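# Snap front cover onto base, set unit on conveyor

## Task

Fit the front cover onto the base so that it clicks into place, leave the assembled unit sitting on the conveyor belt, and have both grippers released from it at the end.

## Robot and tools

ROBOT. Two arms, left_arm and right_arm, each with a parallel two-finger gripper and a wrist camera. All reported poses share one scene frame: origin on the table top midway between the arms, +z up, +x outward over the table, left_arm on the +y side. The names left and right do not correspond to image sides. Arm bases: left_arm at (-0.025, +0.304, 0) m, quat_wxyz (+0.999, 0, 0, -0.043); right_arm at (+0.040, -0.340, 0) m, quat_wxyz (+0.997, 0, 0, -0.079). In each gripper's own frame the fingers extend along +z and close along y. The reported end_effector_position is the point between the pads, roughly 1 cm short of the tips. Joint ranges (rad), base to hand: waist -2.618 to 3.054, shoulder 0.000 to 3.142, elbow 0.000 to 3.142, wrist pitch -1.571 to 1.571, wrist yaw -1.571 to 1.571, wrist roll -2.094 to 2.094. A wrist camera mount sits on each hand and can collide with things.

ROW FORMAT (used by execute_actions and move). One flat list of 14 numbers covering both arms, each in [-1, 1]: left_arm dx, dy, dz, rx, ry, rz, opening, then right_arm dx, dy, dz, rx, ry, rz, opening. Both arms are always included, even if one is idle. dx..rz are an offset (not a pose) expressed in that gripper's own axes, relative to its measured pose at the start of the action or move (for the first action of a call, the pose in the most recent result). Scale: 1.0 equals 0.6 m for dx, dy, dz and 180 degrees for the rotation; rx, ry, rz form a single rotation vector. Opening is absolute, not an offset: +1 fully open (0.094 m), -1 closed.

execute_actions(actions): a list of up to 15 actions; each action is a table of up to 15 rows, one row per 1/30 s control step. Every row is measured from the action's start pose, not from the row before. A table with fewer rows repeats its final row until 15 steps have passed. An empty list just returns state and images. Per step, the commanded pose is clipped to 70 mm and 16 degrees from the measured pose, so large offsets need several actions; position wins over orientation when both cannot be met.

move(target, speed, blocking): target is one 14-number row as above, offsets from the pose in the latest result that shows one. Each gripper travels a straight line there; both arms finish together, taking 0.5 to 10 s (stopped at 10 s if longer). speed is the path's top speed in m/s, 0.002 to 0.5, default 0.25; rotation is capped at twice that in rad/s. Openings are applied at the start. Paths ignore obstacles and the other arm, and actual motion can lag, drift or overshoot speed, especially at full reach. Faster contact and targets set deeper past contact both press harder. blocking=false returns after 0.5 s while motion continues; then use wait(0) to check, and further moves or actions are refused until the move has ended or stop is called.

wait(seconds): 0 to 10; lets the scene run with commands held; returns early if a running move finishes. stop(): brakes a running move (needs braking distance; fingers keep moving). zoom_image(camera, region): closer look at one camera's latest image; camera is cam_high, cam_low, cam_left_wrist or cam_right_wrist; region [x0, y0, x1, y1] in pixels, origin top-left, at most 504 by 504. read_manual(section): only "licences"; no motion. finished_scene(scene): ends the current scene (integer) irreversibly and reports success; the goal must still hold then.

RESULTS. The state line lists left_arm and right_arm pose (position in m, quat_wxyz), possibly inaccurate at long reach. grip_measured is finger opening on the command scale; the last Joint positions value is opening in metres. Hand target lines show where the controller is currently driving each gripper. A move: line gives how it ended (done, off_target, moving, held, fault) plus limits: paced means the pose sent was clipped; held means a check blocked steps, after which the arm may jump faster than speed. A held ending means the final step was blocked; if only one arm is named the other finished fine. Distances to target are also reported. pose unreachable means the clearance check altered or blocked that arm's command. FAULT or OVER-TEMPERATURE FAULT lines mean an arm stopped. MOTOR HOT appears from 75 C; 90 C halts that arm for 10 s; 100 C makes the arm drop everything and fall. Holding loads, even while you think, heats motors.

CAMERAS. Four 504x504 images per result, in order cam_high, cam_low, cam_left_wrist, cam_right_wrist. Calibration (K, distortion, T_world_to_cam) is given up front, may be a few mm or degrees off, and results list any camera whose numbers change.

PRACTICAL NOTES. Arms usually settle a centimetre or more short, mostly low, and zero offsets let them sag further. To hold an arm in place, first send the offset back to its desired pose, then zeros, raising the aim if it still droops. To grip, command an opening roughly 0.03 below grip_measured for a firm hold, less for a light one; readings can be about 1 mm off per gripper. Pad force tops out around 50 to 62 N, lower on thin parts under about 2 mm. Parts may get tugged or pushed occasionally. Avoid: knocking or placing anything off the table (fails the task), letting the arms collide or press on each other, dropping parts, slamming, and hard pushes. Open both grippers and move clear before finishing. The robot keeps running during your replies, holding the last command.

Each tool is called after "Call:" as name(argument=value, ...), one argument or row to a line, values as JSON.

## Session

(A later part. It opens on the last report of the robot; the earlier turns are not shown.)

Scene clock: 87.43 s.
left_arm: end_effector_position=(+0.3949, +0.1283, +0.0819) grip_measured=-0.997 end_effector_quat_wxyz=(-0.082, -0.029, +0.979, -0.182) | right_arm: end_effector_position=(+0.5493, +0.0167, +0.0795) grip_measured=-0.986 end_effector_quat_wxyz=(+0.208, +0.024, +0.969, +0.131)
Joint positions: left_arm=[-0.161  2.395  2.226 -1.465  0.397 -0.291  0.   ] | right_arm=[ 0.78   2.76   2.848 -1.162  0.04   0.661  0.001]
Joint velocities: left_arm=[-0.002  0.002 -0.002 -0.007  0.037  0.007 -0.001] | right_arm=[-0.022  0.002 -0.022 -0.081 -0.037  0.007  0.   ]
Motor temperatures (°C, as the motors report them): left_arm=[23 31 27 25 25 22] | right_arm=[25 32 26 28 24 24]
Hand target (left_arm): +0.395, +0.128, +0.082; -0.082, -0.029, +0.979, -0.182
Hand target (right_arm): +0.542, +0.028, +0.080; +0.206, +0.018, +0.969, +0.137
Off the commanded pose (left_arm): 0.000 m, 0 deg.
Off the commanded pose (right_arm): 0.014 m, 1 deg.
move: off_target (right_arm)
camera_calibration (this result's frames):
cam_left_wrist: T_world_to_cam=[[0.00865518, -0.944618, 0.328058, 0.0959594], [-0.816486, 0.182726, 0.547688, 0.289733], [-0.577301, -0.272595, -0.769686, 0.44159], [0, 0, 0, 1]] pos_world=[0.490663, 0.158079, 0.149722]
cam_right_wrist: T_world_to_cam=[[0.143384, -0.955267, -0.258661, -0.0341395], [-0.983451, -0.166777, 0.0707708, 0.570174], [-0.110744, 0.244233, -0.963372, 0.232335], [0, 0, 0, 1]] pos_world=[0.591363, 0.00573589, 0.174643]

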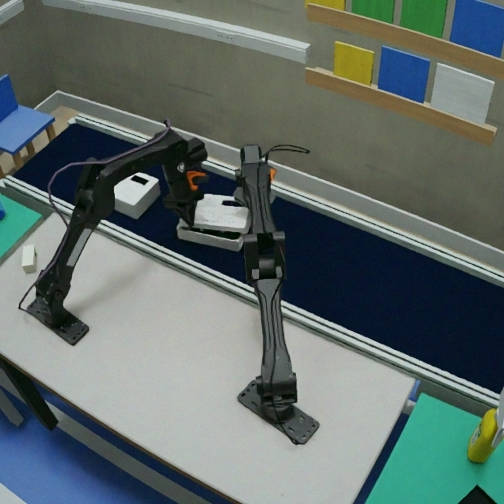

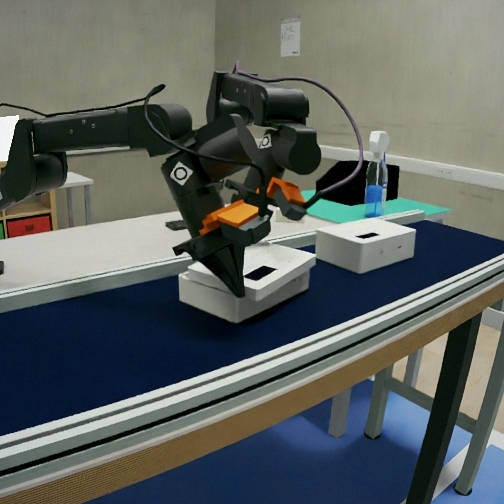

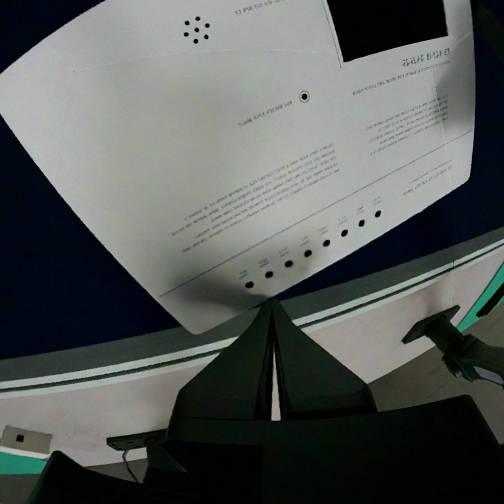

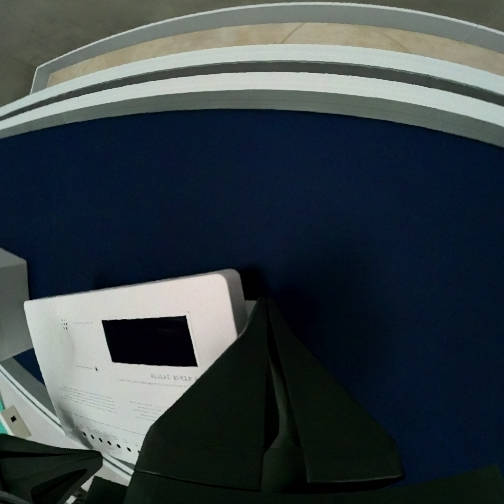

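Call:
move(
  target=[0.057,0.005,0.009,0,0,0,-1, 0,0,-0.07,0,0,0,-1],
  speed=0.1,
)

Call:
move(
  target=[0,-0.15,0.11,0,0,0,-1, 0.09,0.03,-0.03,0,0,0,-1],
  speed=0.12,
)

Scene clock: 89.20 s.
left_arm: end_effector_position=(+0.3604, +0.1322, +0.0796) grip_measured=-0.997 end_effector_quat_wxyz=(-0.090, -0.032, +0.979, -0.179) | right_arm: end_effector_position=(+0.5325, +0.0046, +0.1049) grip_measured=-0.986 end_effector_quat_wxyz=(+0.198, +0.025, +0.972, +0.123)
Joint positions: left_arm=[-0.172  2.234  1.942 -1.353  0.397 -0.307  0.   ] | right_arm=[ 0.78   2.618  2.684 -1.168  0.04   0.662  0.001]
Joint velocities: left_arm=[-0.017 -0.012  0.007 -0.007  0.022 -0.066 -0.   ] | right_arm=[-0.012  0.007  0.002  0.051  0.022 -0.051 -0.   ]
Motor temperatures (°C, as the motors report them): left_arm=[23 31 27 25 25 22] | right_arm=[25 32 26 28 24 24]
Hand target (left_arm): +0.360, +0.128, +0.082; -0.082, -0.028, +0.979, -0.182
Hand target (right_arm): +0.533, +0.006, +0.117; +0.207, +0.024, +0.969, +0.131
Off the commanded pose (left_arm): 0.005 m, 1 deg.
Off the commanded pose (right_arm): 0.012 m, 2 deg.
move: off_target (right_arm)
camera_calibration (this result's frames):
cam_left_wrist: T_world_to_cam=[[0.0174739, -0.946363, 0.322631, 0.0982042], [-0.807402, 0.176972, 0.562835, 0.258405], [-0.589743, -0.270328, -0.761003, 0.424414], [0, 0, 0, 1]] pos_world=[0.457216, 0.161937, 0.145857]
cam_right_wrist: T_world_to_cam=[[0.136929, -0.959416, -0.246519, -0.034562], [-0.981739, -0.164615, 0.095349, 0.546296], [-0.13206, 0.228961, -0.964436, 0.269424], [0, 0, 0, 1]] pos_world=[0.576633, -0.00491837, 0.199233]

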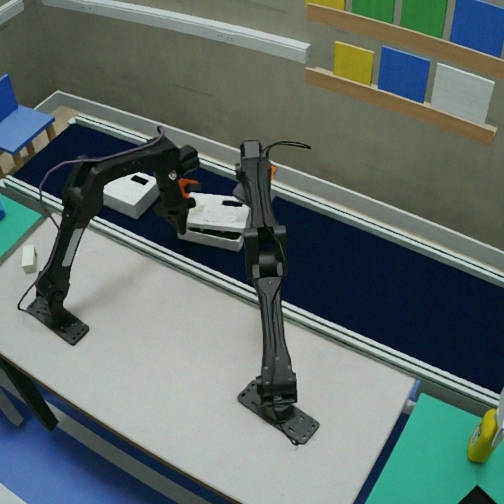

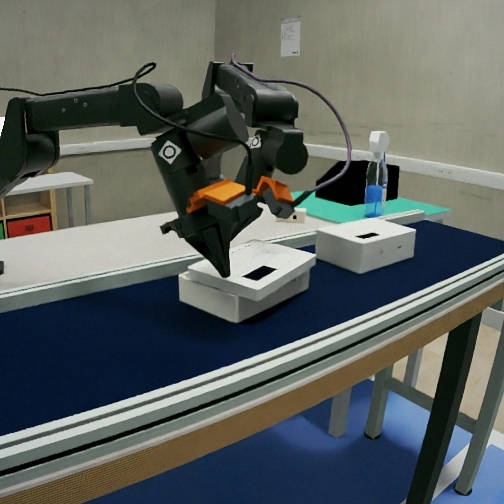

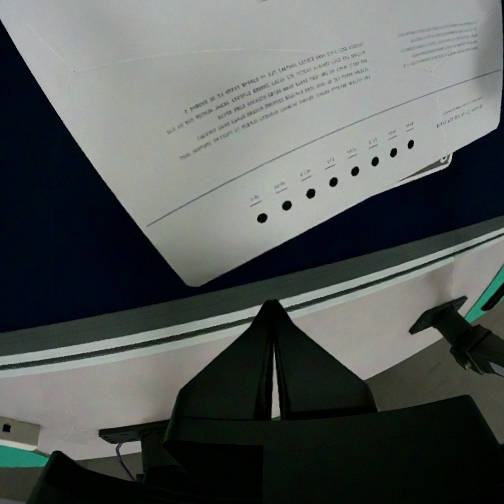

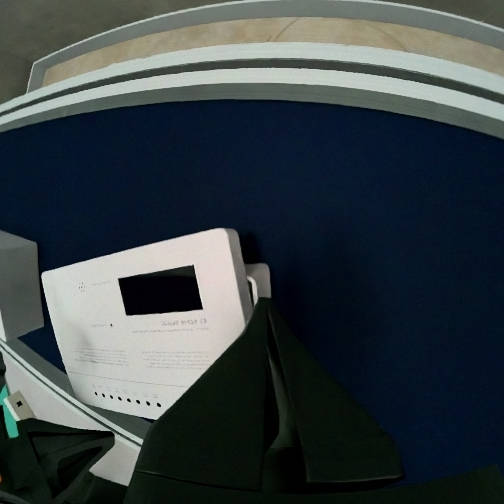

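Scene clock: 90.40 s.
left_arm: end_effector_position=(+0.3483, +0.0589, +0.0537) grip_measured=-0.997 end_effector_quat_wxyz=(-0.104, -0.025, +0.980, -0.169) | right_arm: end_effector_position=(+0.4890, +0.0136, +0.0983) grip_measured=-0.986 end_effector_quat_wxyz=(+0.179, +0.020, +0.977, +0.116)
Joint positions: left_arm=[-0.342  2.323  1.989 -1.279  0.398 -0.471  0.   ] | right_arm=[ 0.841  2.423  2.31  -1.031  0.054  0.713  0.001]
Joint velocities: left_arm=[-0.002  0.007  0.002  0.022 -0.066 -0.007  0.   ] | right_arm=[-0.007 -0.002 -0.017  0.007  0.051 -0.007 -0.   ]
Motor temperatures (°C, as the motors report them): left_arm=[23 31 27 25 25 22] | right_arm=[25 33 26 28 24 24]
Hand target (left_arm): +0.349, +0.062, +0.054; -0.105, -0.028, +0.980, -0.169
Hand target (right_arm): +0.491, +0.012, +0.099; +0.180, +0.022, +0.977, +0.115
Off the commanded pose (left_arm): 0.036 m, 2 deg.
Off the commanded pose (right_arm): 0.018 m, 2 deg.
move: held (left_arm, right_arm); limits=held; held on 12 of 36 steps (left_arm, right_arm), including the last (left_arm, right_arm)
pose unreachable (left arm): on one or more control steps of this call, first in action 0 (counted from 0), this arm could not follow its commanded pose, so it was not sent that pose on those steps. On the call's last step it was still not sent that pose. It may still have moved: this result reports where it is.
cause: the commanded pose would bring a part of the arm too close to another arm (this arm's wrist (the part past joint 4) and the other arm's wrist (the part past joint 4)).
pose unreachable (right arm): on one or more control steps of this call, first in action 0 (counted from 0), this arm could not follow its commanded pose, so it was not sent that pose on those steps. On the call's last step it was still not sent that pose. It may still have moved: this result reports where it is.
cause: the commanded pose would bring a part of the arm too close to another arm (this arm's wrist (the part past joint 4) and the other arm's wrist (the part past joint 4)).
camera_calibration (this result's frames):
cam_left_wrist: T_world_to_cam=[[0.00645063, -0.952168, 0.305507, 0.0424295], [-0.789519, 0.182645, 0.585918, 0.268361], [-0.613692, -0.244983, -0.750577, 0.384091], [0, 0, 0, 1]] pos_world=[0.447316, 0.085481, 0.11809]
cam_right_wrist: T_world_to_cam=[[0.137338, -0.962033, -0.235862, -0.0228078], [-0.975811, -0.172296, 0.134562, 0.499017], [-0.170091, 0.211676, -0.962425, 0.273873], [0, 0, 0, 1]] pos_world=[0.536662, 0.0060642, 0.191054]

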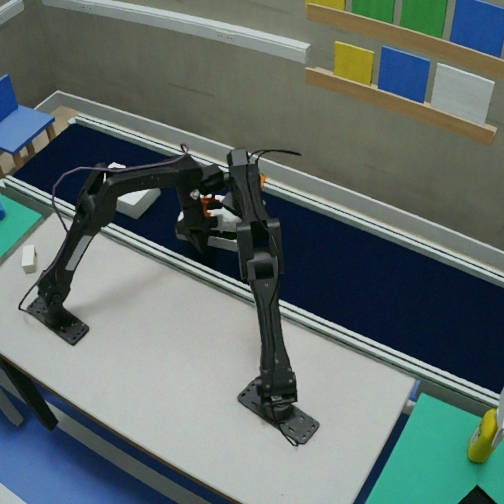

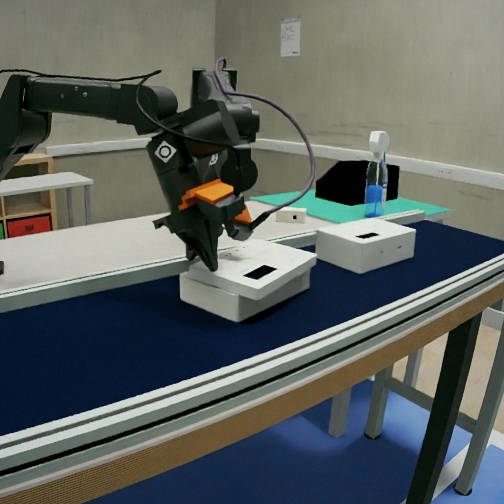

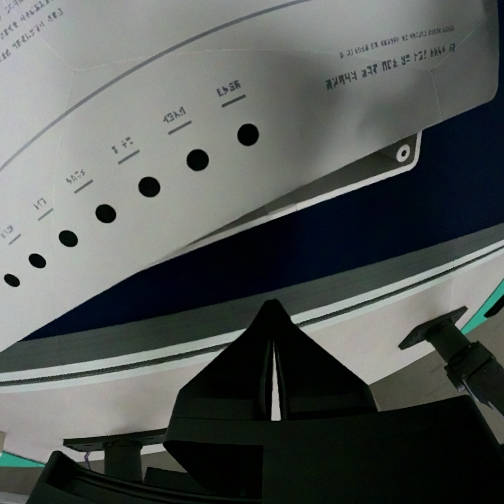

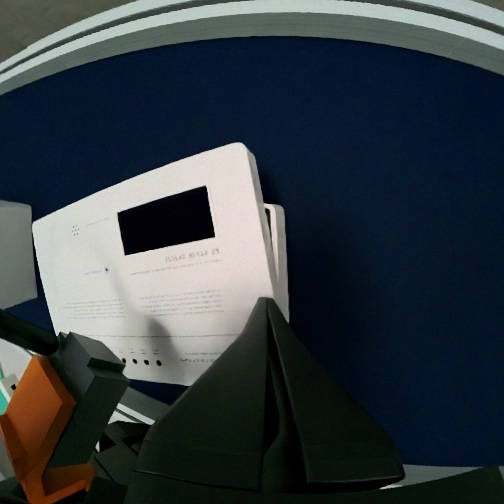

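Call:
move(
  target=[-0.072,0.25,-0.228,0.39,0,0,1, 0.05,-0.1,-0.1,0,0,0,-1],
  speed=0.2,
)

Scene clock: 94.47 s.
left_arm: end_effector_position=(+0.4067, +0.2459, +0.1225) grip_measured=+0.998 end_effector_quat_wxyz=(-0.001, -0.139, +0.745, -0.653) | right_arm: end_effector_position=(+0.4387, -0.0503, +0.1242) grip_measured=-0.986 end_effector_quat_wxyz=(+0.174, +0.021, +0.978, +0.110)
Joint positions: left_arm=[ 0.363  2.415  1.827 -1.549  1.394  0.387  0.094] | right_arm=[ 0.8    2.048  1.802 -0.912  0.04   0.675  0.001]
Joint velocities: left_arm=[-0.002  0.007  0.007  0.007  0.081  0.022 -0.001] | right_arm=[ 0.007  0.002 -0.002 -0.022 -0.037 -0.022  0.   ]
Motor temperatures (°C, as the motors report them): left_arm=[23 31 27 25 26 22] | right_arm=[25 33 26 28 24 24]
Hand target (left_arm): +0.406, +0.249, +0.125; +0.005, -0.148, +0.734, -0.663
Hand target (right_arm): +0.440, -0.055, +0.129; +0.179, +0.020, +0.977, +0.115
Off the commanded pose (left_arm): 0.003 m, 13 deg.
Off the commanded pose (right_arm): 0.007 m, 1 deg.
joint sent to its limit (left arm) — the command would take joint 4 (wrist pitch) past its lower limit, so that joint was sent only as far as its limit.
move: off_target (left_arm)
camera_calibration (this result's frames):
cam_left_wrist: T_world_to_cam=[[0.146253, -0.160902, 0.976074, -0.1344], [-0.948724, 0.256699, 0.184471, 0.335766], [-0.280238, -0.953004, -0.115108, 0.477947], [0, 0, 0, 1]] pos_world=[0.472145, 0.347669, 0.124261]
cam_right_wrist: T_world_to_cam=[[0.133635, -0.964788, -0.226552, -0.0709524], [-0.974482, -0.169526, 0.147127, 0.433452], [-0.180353, 0.201109, -0.962823, 0.307838], [0, 0, 0, 1]] pos_world=[0.487393, -0.0568814, 0.216547]

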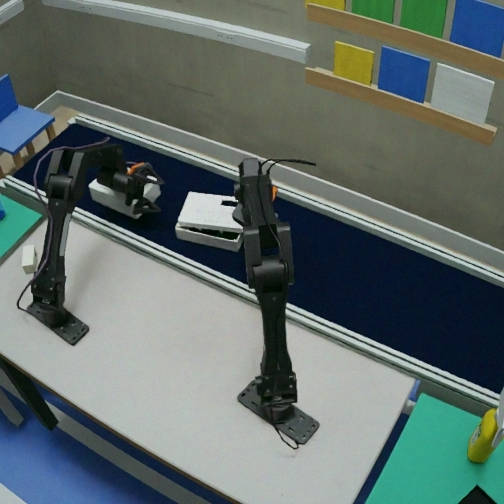

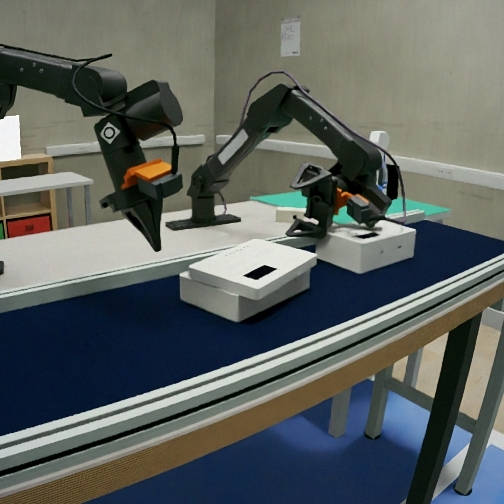

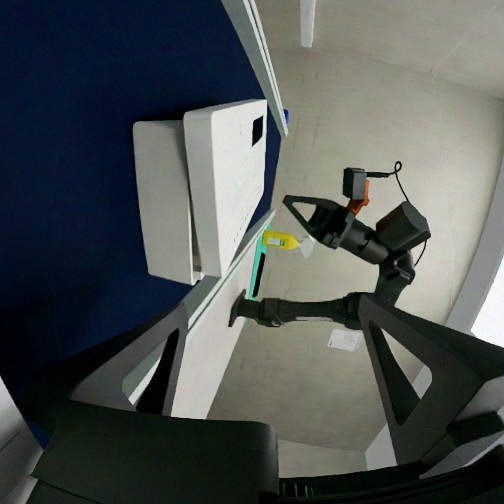

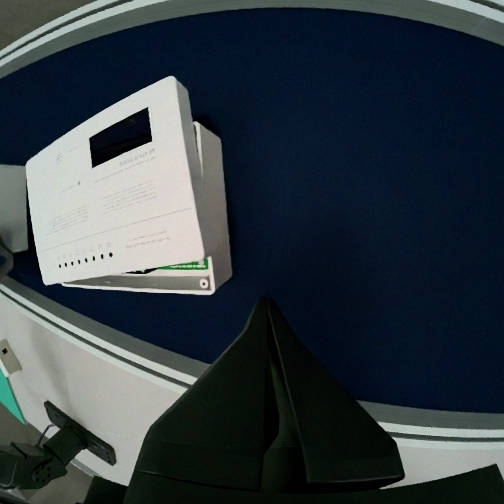

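Call:
move(
  target=[-0.074,0.044,0.072,0,0,0,0.0, 0,0,0,0,0,0,-1],
  speed=0.1,
)

Scene clock: 96.33 s.
left_arm: end_effector_position=(+0.4533, +0.2211, +0.0869) grip_measured=+0.002 end_effector_quat_wxyz=(+0.008, -0.128, +0.747, -0.652) | right_arm: end_effector_position=(+0.4387, -0.0503, +0.1242) grip_measured=-0.986 end_effector_quat_wxyz=(+0.174, +0.021, +0.978, +0.110)
Joint positions: left_arm=[ 0.283  2.491  1.864 -1.05   1.42  -0.049  0.047] | right_arm=[ 0.8    2.048  1.802 -0.912  0.04   0.675  0.001]
Joint velocities: left_arm=[-0.012 -0.027 -0.046  0.022  0.066 -0.095 -0.001] | right_arm=[ 0.002  0.007 -0.012  0.051 -0.022  0.022 -0.001]
Motor temperatures (°C, as the motors report them): left_arm=[23 31 27 25 26 22] | right_arm=[25 33 26 28 24 24]
Hand target (left_arm): +0.450, +0.216, +0.082; -0.006, -0.136, +0.745, -0.654
Hand target (right_arm): +0.439, -0.050, +0.124; +0.174, +0.021, +0.978, +0.110
Off the commanded pose (left_arm): 0.007 m, 2 deg.
Off the commanded pose (right_arm): 0.000 m, 0 deg.
move: done
camera_calibration (this result's frames):
cam_left_wrist: T_world_to_cam=[[0.116025, -0.168506, 0.978848, -0.0953148], [-0.952406, 0.260815, 0.15779, 0.395942], [-0.281886, -0.950569, -0.130225, 0.46482], [0, 0, 0, 1]] pos_world=[0.519183, 0.322515, 0.0913543]
cam_right_wrist: T_world_to_cam=[[0.133705, -0.964736, -0.226731, -0.0709085], [-0.974527, -0.16956, 0.14679, 0.433583], [-0.180058, 0.201329, -0.962832, 0.30776], [0, 0, 0, 1]] pos_world=[0.487434, -0.0568505, 0.216598]

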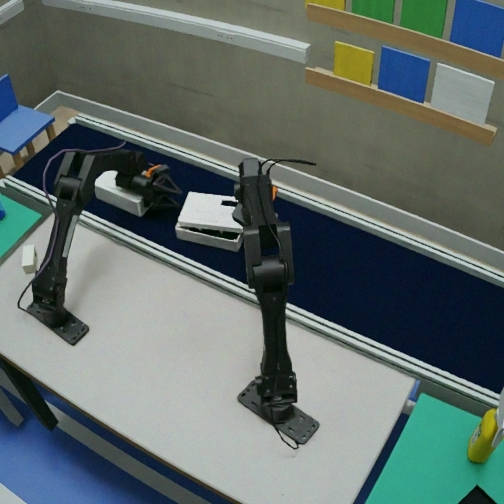

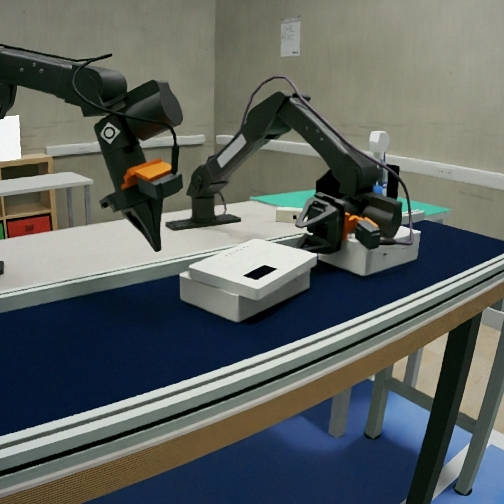

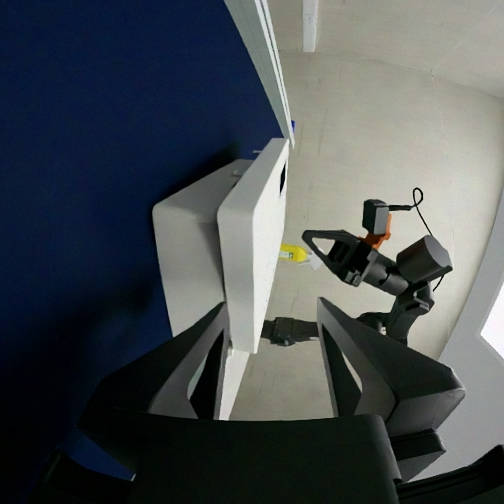

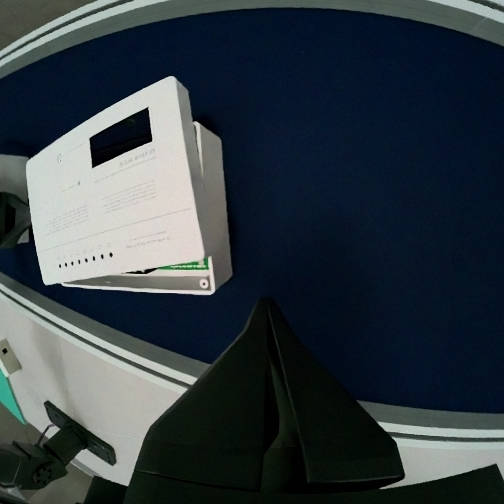

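Call:
move(
  target=[0,0.015,0.06,0,0,0,0.0, 0,0,0,0,0,0,-1],
  speed=0.05,
)

Scene clock: 97.70 s.
left_arm: end_effector_position=(+0.4609, +0.1966, +0.0801) grip_measured=+0.002 end_effector_quat_wxyz=(+0.014, -0.124, +0.747, -0.653) | right_arm: end_effector_position=(+0.4387, -0.0503, +0.1242) grip_measured=-0.986 end_effector_quat_wxyz=(+0.174, +0.021, +0.978, +0.110)
Joint positions: left_arm=[ 0.228  2.417  1.68  -0.555  1.419 -0.426  0.047] | right_arm=[ 0.8    2.048  1.802 -0.912  0.04   0.675  0.001]
Joint velocities: left_arm=[-0.007 -0.032 -0.095  0.242 -0.051 -0.212 -0.001] | right_arm=[ 0.007  0.012 -0.002 -0.037 -0.007  0.051 -0.001]
Motor temperatures (°C, as the motors report them): left_arm=[23 31 27 25 26 22] | right_arm=[25 32 26 28 24 24]
Hand target (left_arm): +0.457, +0.187, +0.073; +0.004, -0.124, +0.749, -0.651
Hand target (right_arm): +0.439, -0.050, +0.124; +0.174, +0.021, +0.978, +0.110
Off the commanded pose (left_arm): 0.012 m, 1 deg.
Off the commanded pose (right_arm): 0.000 m, 0 deg.
move: off_target (left_arm)
camera_calibration (this result's frames):
cam_left_wrist: T_world_to_cam=[[0.102983, -0.166505, 0.980648, -0.0882459], [-0.954763, 0.259952, 0.144403, 0.41297], [-0.278965, -0.951158, -0.132202, 0.441762], [0, 0, 0, 1]] pos_world=[0.526613, 0.29814, 0.0853061]
cam_right_wrist: T_world_to_cam=[[0.133705, -0.964736, -0.226731, -0.0709085], [-0.974527, -0.16956, 0.14679, 0.433583], [-0.180058, 0.201329, -0.962832, 0.30776], [0, 0, 0, 1]] pos_world=[0.487434, -0.0568505, 0.216598]

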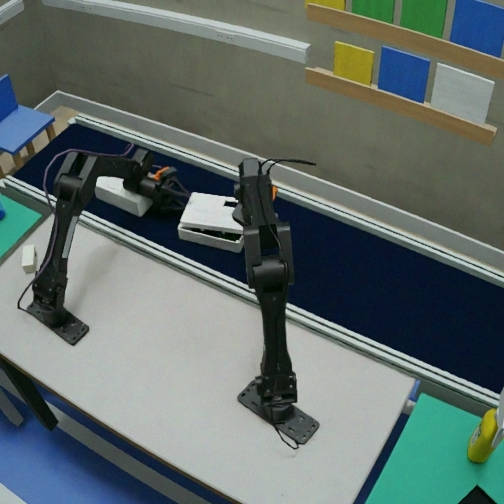

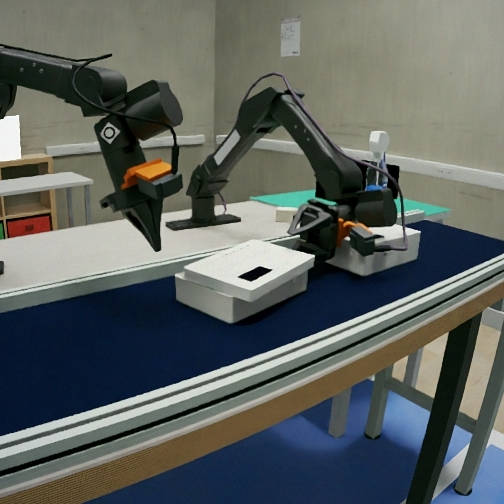

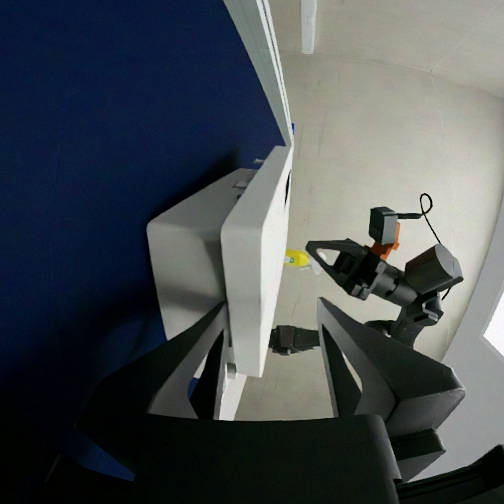

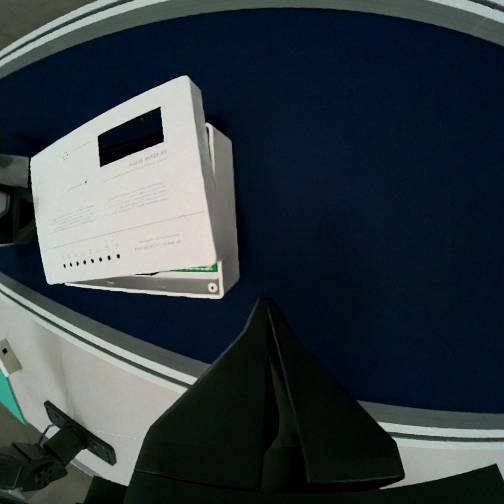

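Pushing the unit now; close the gripper.

Call:
move(
  target=[0,0,0,0,0,0,-0.75, 0,0,0,0,0,0,-1],
  speed=0.05,
)

Call:
move(
  target=[0,-0.03,0,0,0,0,-0.75, 0,0,0,0,0,0,-1],
  speed=0.04,
)

Scene clock: 98.50 s.
left_arm: end_effector_position=(+0.4614, +0.1967, +0.0801) grip_measured=-0.662 end_effector_quat_wxyz=(+0.014, -0.125, +0.747, -0.653) | right_arm: end_effector_position=(+0.4387, -0.0503, +0.1242) grip_measured=-0.986 end_effector_quat_wxyz=(+0.174, +0.021, +0.978, +0.110)
Joint positions: left_arm=[ 0.228  2.414  1.674 -0.537  1.418 -0.443  0.016] | right_arm=[ 0.8    2.048  1.802 -0.912  0.04   0.675  0.001]
Joint velocities: left_arm=[ 0.012 -0.032 -0.022  0.022 -0.037 -0.066  0.   ] | right_arm=[ 0.017  0.002  0.007  0.051 -0.066 -0.051 -0.   ]
Motor temperatures (°C, as the motors report them): left_arm=[23 31 27 25 26 22] | right_arm=[25 32 26 28 24 24]
Hand target (left_arm): +0.461, +0.197, +0.080; +0.014, -0.124, +0.747, -0.654
Hand target (right_arm): +0.439, -0.050, +0.124; +0.174, +0.021, +0.978, +0.110
Off the commanded pose (left_arm): 0.000 m, 0 deg.
Off the commanded pose (right_arm): 0.000 m, 0 deg.
move: done
camera_calibration (this result's frames):
cam_left_wrist: T_world_to_cam=[[0.105897, -0.166256, 0.98038, -0.0895977], [-0.9551, 0.257354, 0.146809, 0.413857], [-0.276712, -0.951908, -0.131539, 0.441028], [0, 0, 0, 1]] pos_world=[0.526801, 0.298414, 0.085094]
cam_right_wrist: T_world_to_cam=[[0.133705, -0.964736, -0.226731, -0.0709085], [-0.974527, -0.16956, 0.14679, 0.433583], [-0.180058, 0.201329, -0.962832, 0.30776], [0, 0, 0, 1]] pos_world=[0.487434, -0.0568505, 0.216598]

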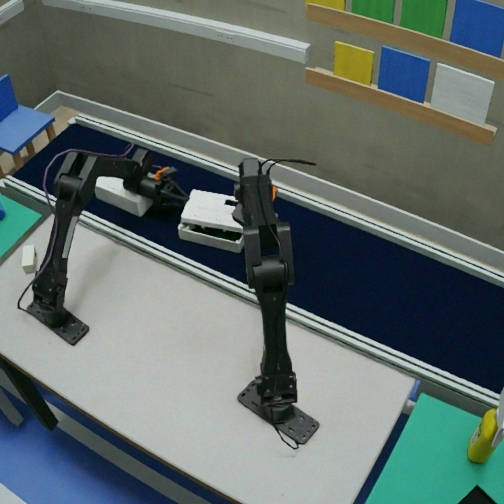

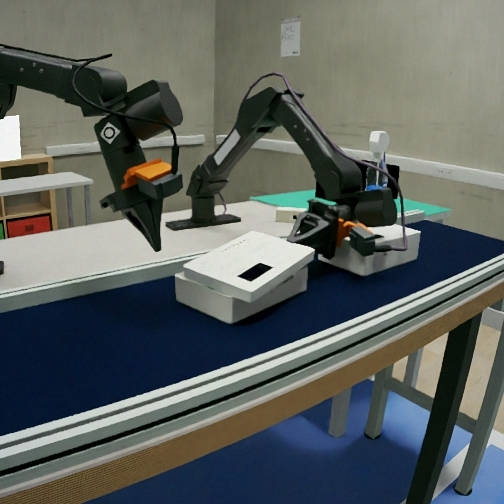

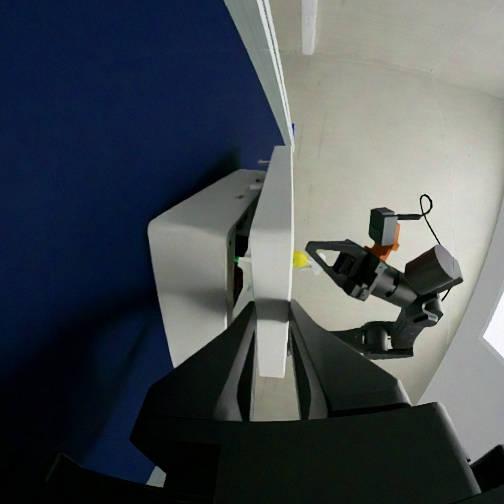

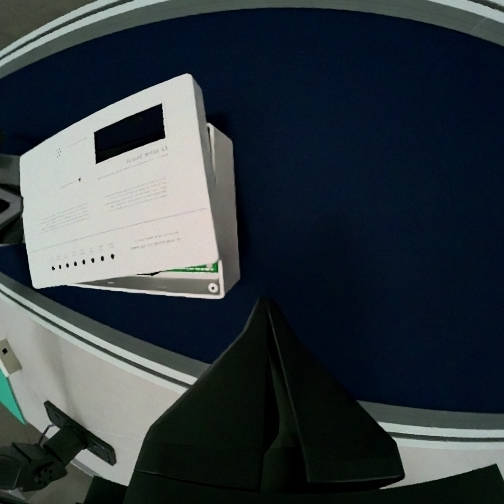

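Scene clock: 99.20 s.
left_arm: end_effector_position=(+0.4622, +0.1971, +0.0833) grip_measured=-0.662 end_effector_quat_wxyz=(+0.008, -0.135, +0.748, -0.650) | right_arm: end_effector_position=(+0.4387, -0.0503, +0.1242) grip_measured=-0.986 end_effector_quat_wxyz=(+0.174, +0.021, +0.978, +0.110)
Joint positions: left_arm=[ 0.228  2.403  1.674 -0.537  1.408 -0.474  0.016] | right_arm=[ 0.8    2.048  1.802 -0.912  0.04   0.675  0.001]
Joint velocities: left_arm=[-0.007 -0.002 -0.007  0.051 -0.007 -0.125 -0.   ] | right_arm=[0.002 0.007 0.012 0.022 0.022 0.051 0.   ]
Motor temperatures (°C, as the motors report them): left_arm=[23 31 27 25 26 22] | right_arm=[25 32 26 28 24 24]
Hand target (left_arm): +0.464, +0.194, +0.098; +0.014, -0.125, +0.747, -0.653
Hand target (right_arm): +0.439, -0.050, +0.124; +0.174, +0.021, +0.978, +0.110
Off the commanded pose (left_arm): 0.015 m, 1 deg.
Off the commanded pose (right_arm): 0.000 m, 0 deg.
move: off_target (left_arm)
camera_calibration (this result's frames):
cam_left_wrist: T_world_to_cam=[[0.128108, -0.169577, 0.977155, -0.102137], [-0.953614, 0.249568, 0.168332, 0.413128], [-0.272412, -0.953394, -0.129739, 0.440197], [0, 0, 0, 1]] pos_world=[0.526964, 0.299257, 0.0873717]
cam_right_wrist: T_world_to_cam=[[0.133705, -0.964736, -0.226731, -0.0709085], [-0.974527, -0.16956, 0.14679, 0.433583], [-0.180058, 0.201329, -0.962832, 0.30776], [0, 0, 0, 1]] pos_world=[0.487434, -0.0568505, 0.216598]

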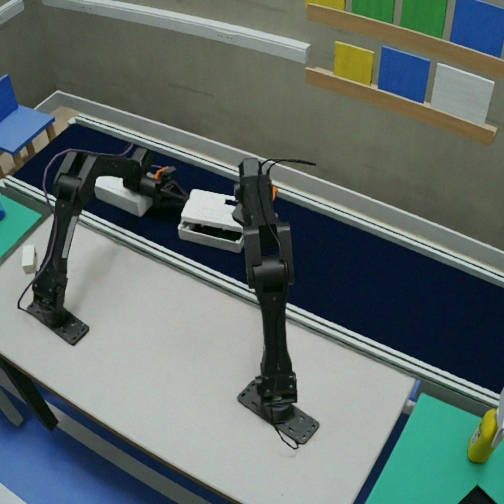

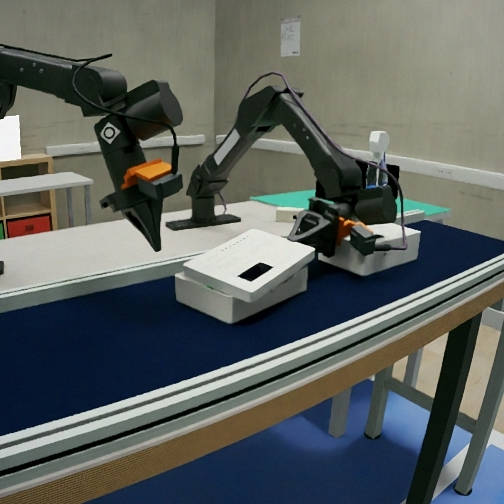

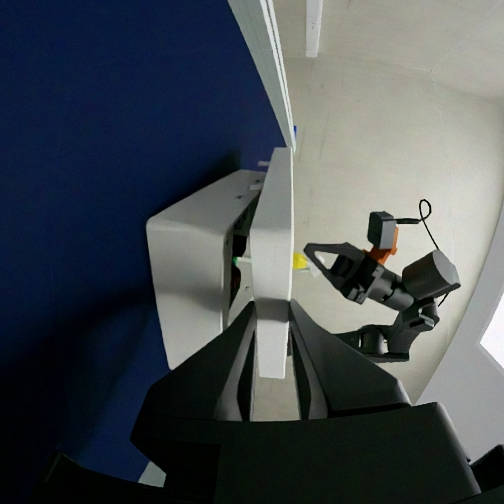

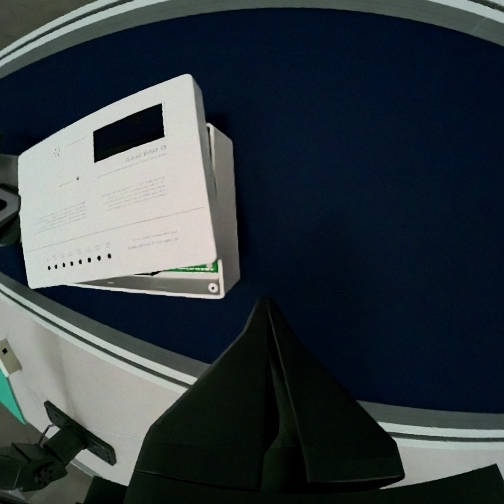

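Call:
move(
  target=[0,0,0,0,0,0,-0.75, 0.131,0.073,-0.03,0,0,0,-1],
  speed=0.15,
)

Call:
move(
  target=[0,0,0,0,0,0,-0.75, 0.042,-0.028,0.114,0,0,0,-1],
  speed=0.12,
)

Call:
move(
  target=[0,0,0,0,0,0,-0.75, -0.078,0,0.029,0,0,0,-1],
  speed=0.04,
)

Scene clock: 100.73 s.
left_arm: end_effector_position=(+0.4623, +0.1972, +0.0831) grip_measured=-0.662 end_effector_quat_wxyz=(+0.007, -0.137, +0.748, -0.650) | right_arm: end_effector_position=(+0.3587, -0.0008, +0.1215) grip_measured=-0.986 end_effector_quat_wxyz=(+0.162, +0.014, +0.980, +0.112)
Joint positions: left_arm=[ 0.228  2.403  1.674 -0.537  1.407 -0.478  0.016] | right_arm=[ 1.012  1.961  1.675 -0.899  0.1    0.863  0.001]
Joint velocities: left_arm=[-0.002  0.007 -0.022 -0.037  0.037  0.037  0.001] | right_arm=[-0.017  0.002 -0.012 -0.007  0.037  0.007  0.001]
Motor temperatures (°C, as the motors report them): left_arm=[23 31 27 25 26 22] | right_arm=[25 32 26 28 24 24]
Hand target (left_arm): +0.462, +0.197, +0.083; +0.008, -0.135, +0.748, -0.650
Hand target (right_arm): +0.359, -0.004, +0.126; +0.174, +0.021, +0.978, +0.112
Off the commanded pose (left_arm): 0.000 m, 0 deg.
Off the commanded pose (right_arm): 0.005 m, 2 deg.
move: done
camera_calibration (this result's frames):
cam_left_wrist: T_world_to_cam=[[0.132102, -0.170146, 0.976524, -0.103569], [-0.95321, 0.248446, 0.172237, 0.412938], [-0.271919, -0.953585, -0.129364, 0.440015], [0, 0, 0, 1]] pos_world=[0.526946, 0.299377, 0.0869366]
cam_right_wrist: T_world_to_cam=[[0.143637, -0.962012, -0.232166, -0.0160034], [-0.968179, -0.185183, 0.168335, 0.359404], [-0.204934, 0.200599, -0.957999, 0.289108], [0, 0, 0, 1]] pos_world=[0.409514, -0.00683469, 0.212749]

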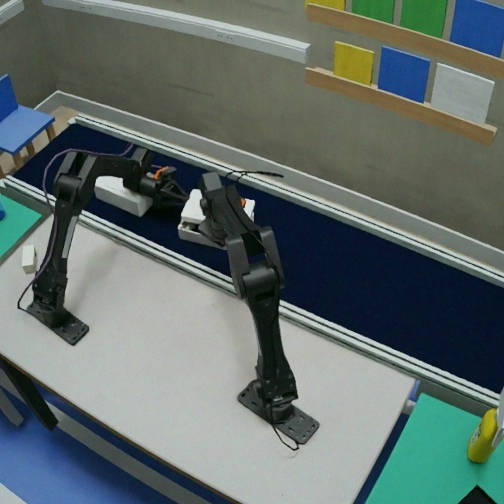

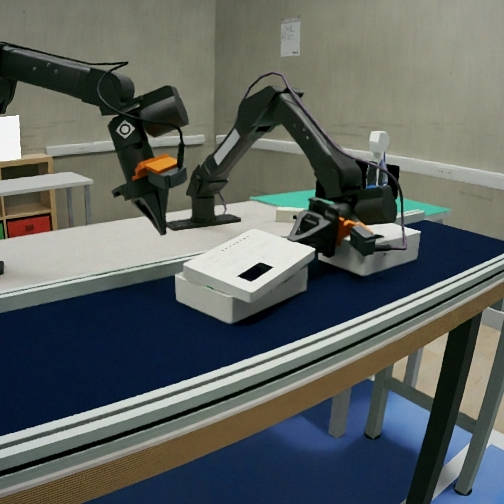

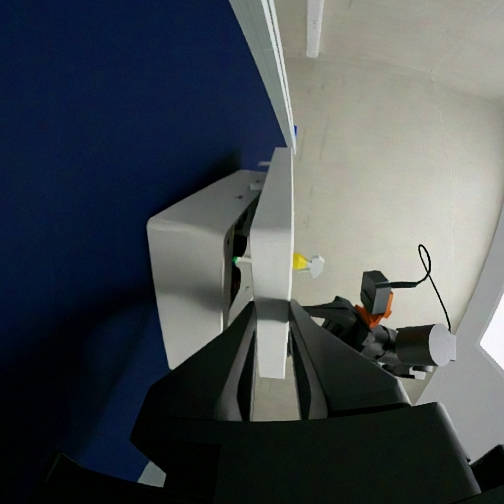

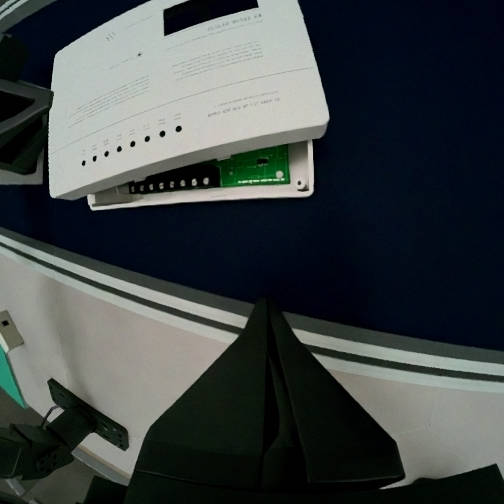

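Scene clock: 102.00 s.
left_arm: end_effector_position=(+0.4623, +0.1972, +0.0830) grip_measured=-0.662 end_effector_quat_wxyz=(+0.007, -0.137, +0.748, -0.650) | right_arm: end_effector_position=(+0.3592, -0.0002, +0.0515) grip_measured=-0.986 end_effector_quat_wxyz=(+0.163, +0.015, +0.980, +0.114)
Joint positions: left_arm=[ 0.228  2.403  1.674 -0.537  1.407 -0.478  0.016] | right_arm=[ 1.012  2.01   1.459 -0.632  0.1    0.863  0.001]
Joint velocities: left_arm=[ 0.002  0.017 -0.012 -0.037 -0.022  0.007  0.001] | right_arm=[-0.012 -0.017  0.007 -0.022 -0.051 -0.066  0.   ]
Motor temperatures (°C, as the motors report them): left_arm=[23 31 27 25 26 22] | right_arm=[25 32 26 28 24 24]
Hand target (left_arm): +0.462, +0.197, +0.083; +0.007, -0.137, +0.748, -0.650
Hand target (right_arm): +0.356, +0.000, +0.047; +0.162, +0.015, +0.980, +0.112
Off the commanded pose (left_arm): 0.000 m, 0 deg.
Off the commanded pose (right_arm): 0.005 m, 0 deg.
move: done
camera_calibration (this result's frames):
cam_left_wrist: T_world_to_cam=[[0.132172, -0.170482, 0.976456, -0.103467], [-0.953229, 0.248275, 0.172375, 0.412994], [-0.271816, -0.95357, -0.129694, 0.440001], [0, 0, 0, 1]] pos_world=[0.526953, 0.299397, 0.0869061]
cam_right_wrist: T_world_to_cam=[[0.143866, -0.961363, -0.234699, -0.0316956], [-0.968649, -0.185343, 0.16543, 0.372155], [-0.202538, 0.203541, -0.957888, 0.221128], [0, 0, 0, 1]] pos_world=[0.409834, -0.00650331, 0.142811]

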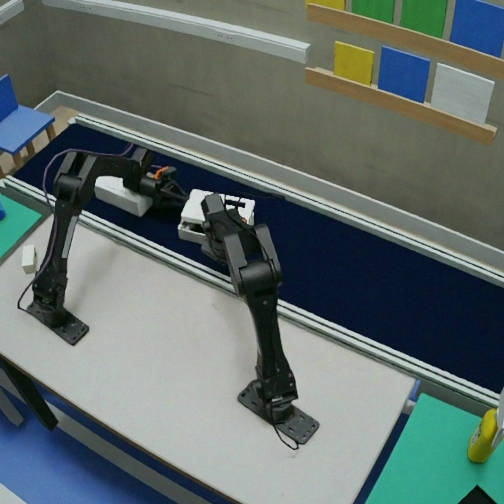

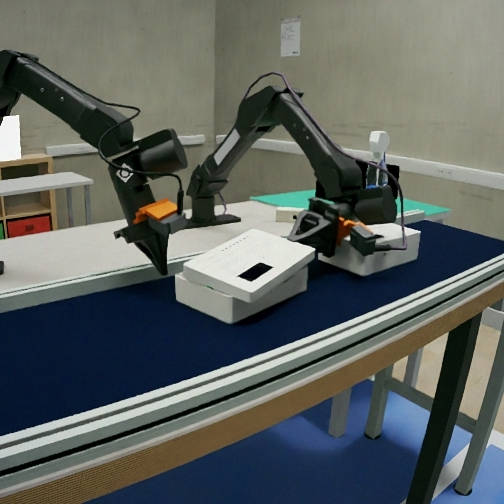

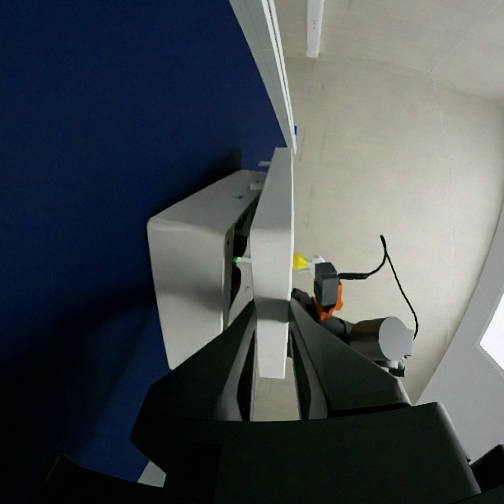

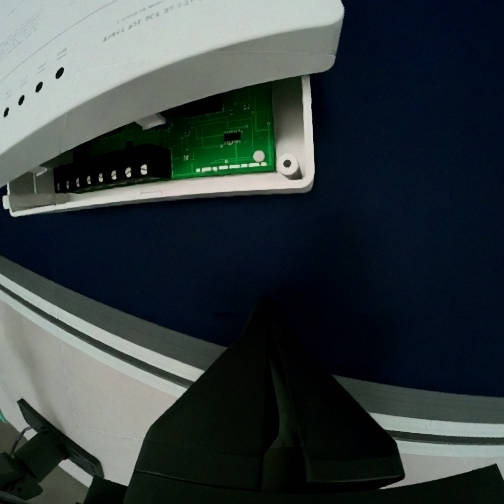

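Scene clock: 103.50 s.
left_arm: end_effector_position=(+0.4623, +0.1972, +0.0830) grip_measured=-0.662 end_effector_quat_wxyz=(+0.007, -0.137, +0.748, -0.650) | right_arm: end_effector_position=(+0.4027, -0.0004, +0.0459) grip_measured=-0.986 end_effector_quat_wxyz=(+0.163, +0.016, +0.980, +0.112)
Joint positions: left_arm=[ 0.228  2.403  1.674 -0.537  1.407 -0.478  0.016] | right_arm=[ 0.936  2.127  1.615 -0.667  0.075  0.796  0.001]
Joint velocities: left_arm=[-0.007 -0.007 -0.002  0.022 -0.022 -0.022  0.   ] | right_arm=[ 0.012  0.017 -0.012 -0.022 -0.022  0.007  0.   ]
Motor temperatures (°C, as the motors report them): left_arm=[23 31 27 25 26 22] | right_arm=[25 32 26 28 24 24]
Hand target (left_arm): +0.462, +0.197, +0.083; +0.007, -0.137, +0.748, -0.650
Hand target (right_arm): +0.409, -0.000, +0.049; +0.164, +0.015, +0.980, +0.113
Off the commanded pose (left_arm): 0.000 m, 0 deg.
Off the commanded pose (right_arm): 0.008 m, 0 deg.
move: done
camera_calibration (this result's frames):
cam_left_wrist: T_world_to_cam=[[0.132172, -0.170482, 0.976456, -0.103467], [-0.953229, 0.248275, 0.172375, 0.412994], [-0.271816, -0.95357, -0.129694, 0.440001], [0, 0, 0, 1]] pos_world=[0.526953, 0.299397, 0.0869061]
cam_right_wrist: T_world_to_cam=[[0.139916, -0.96269, -0.231626, -0.0380514], [-0.969271, -0.180964, 0.16663, 0.415361], [-0.202329, 0.201195, -0.958428, 0.224555], [0, 0, 0, 1]] pos_world=[0.453355, -0.00664572, 0.137195]

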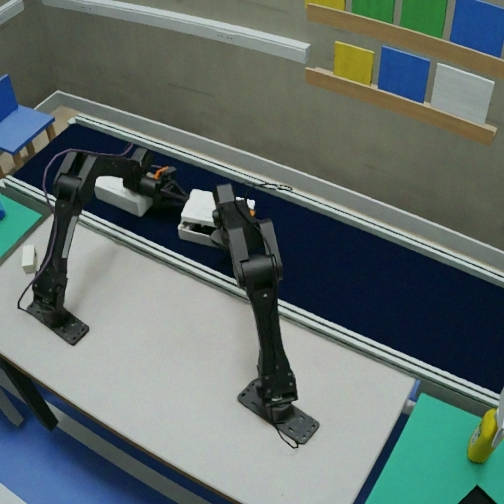

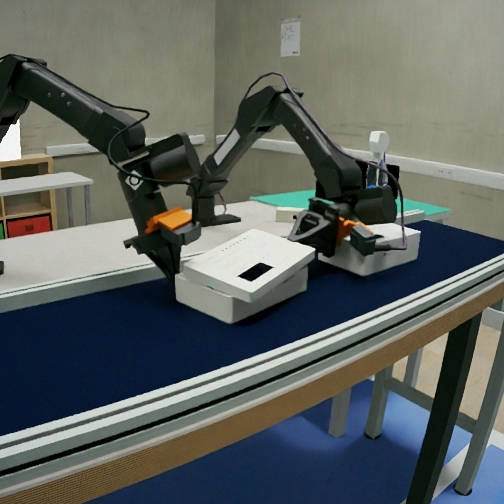

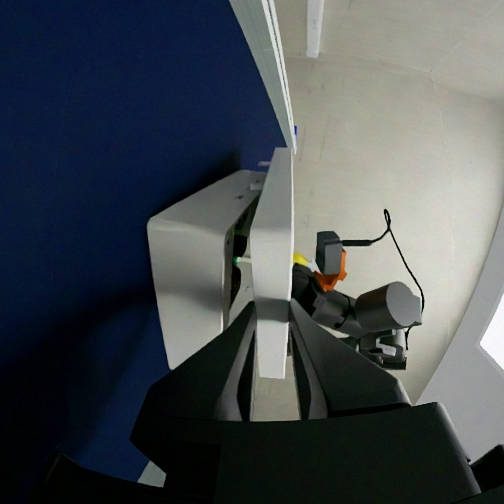

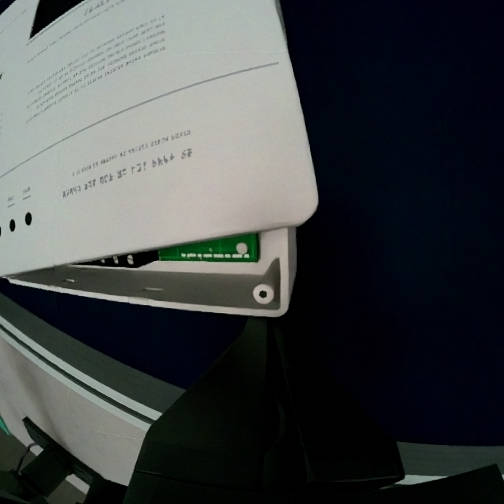

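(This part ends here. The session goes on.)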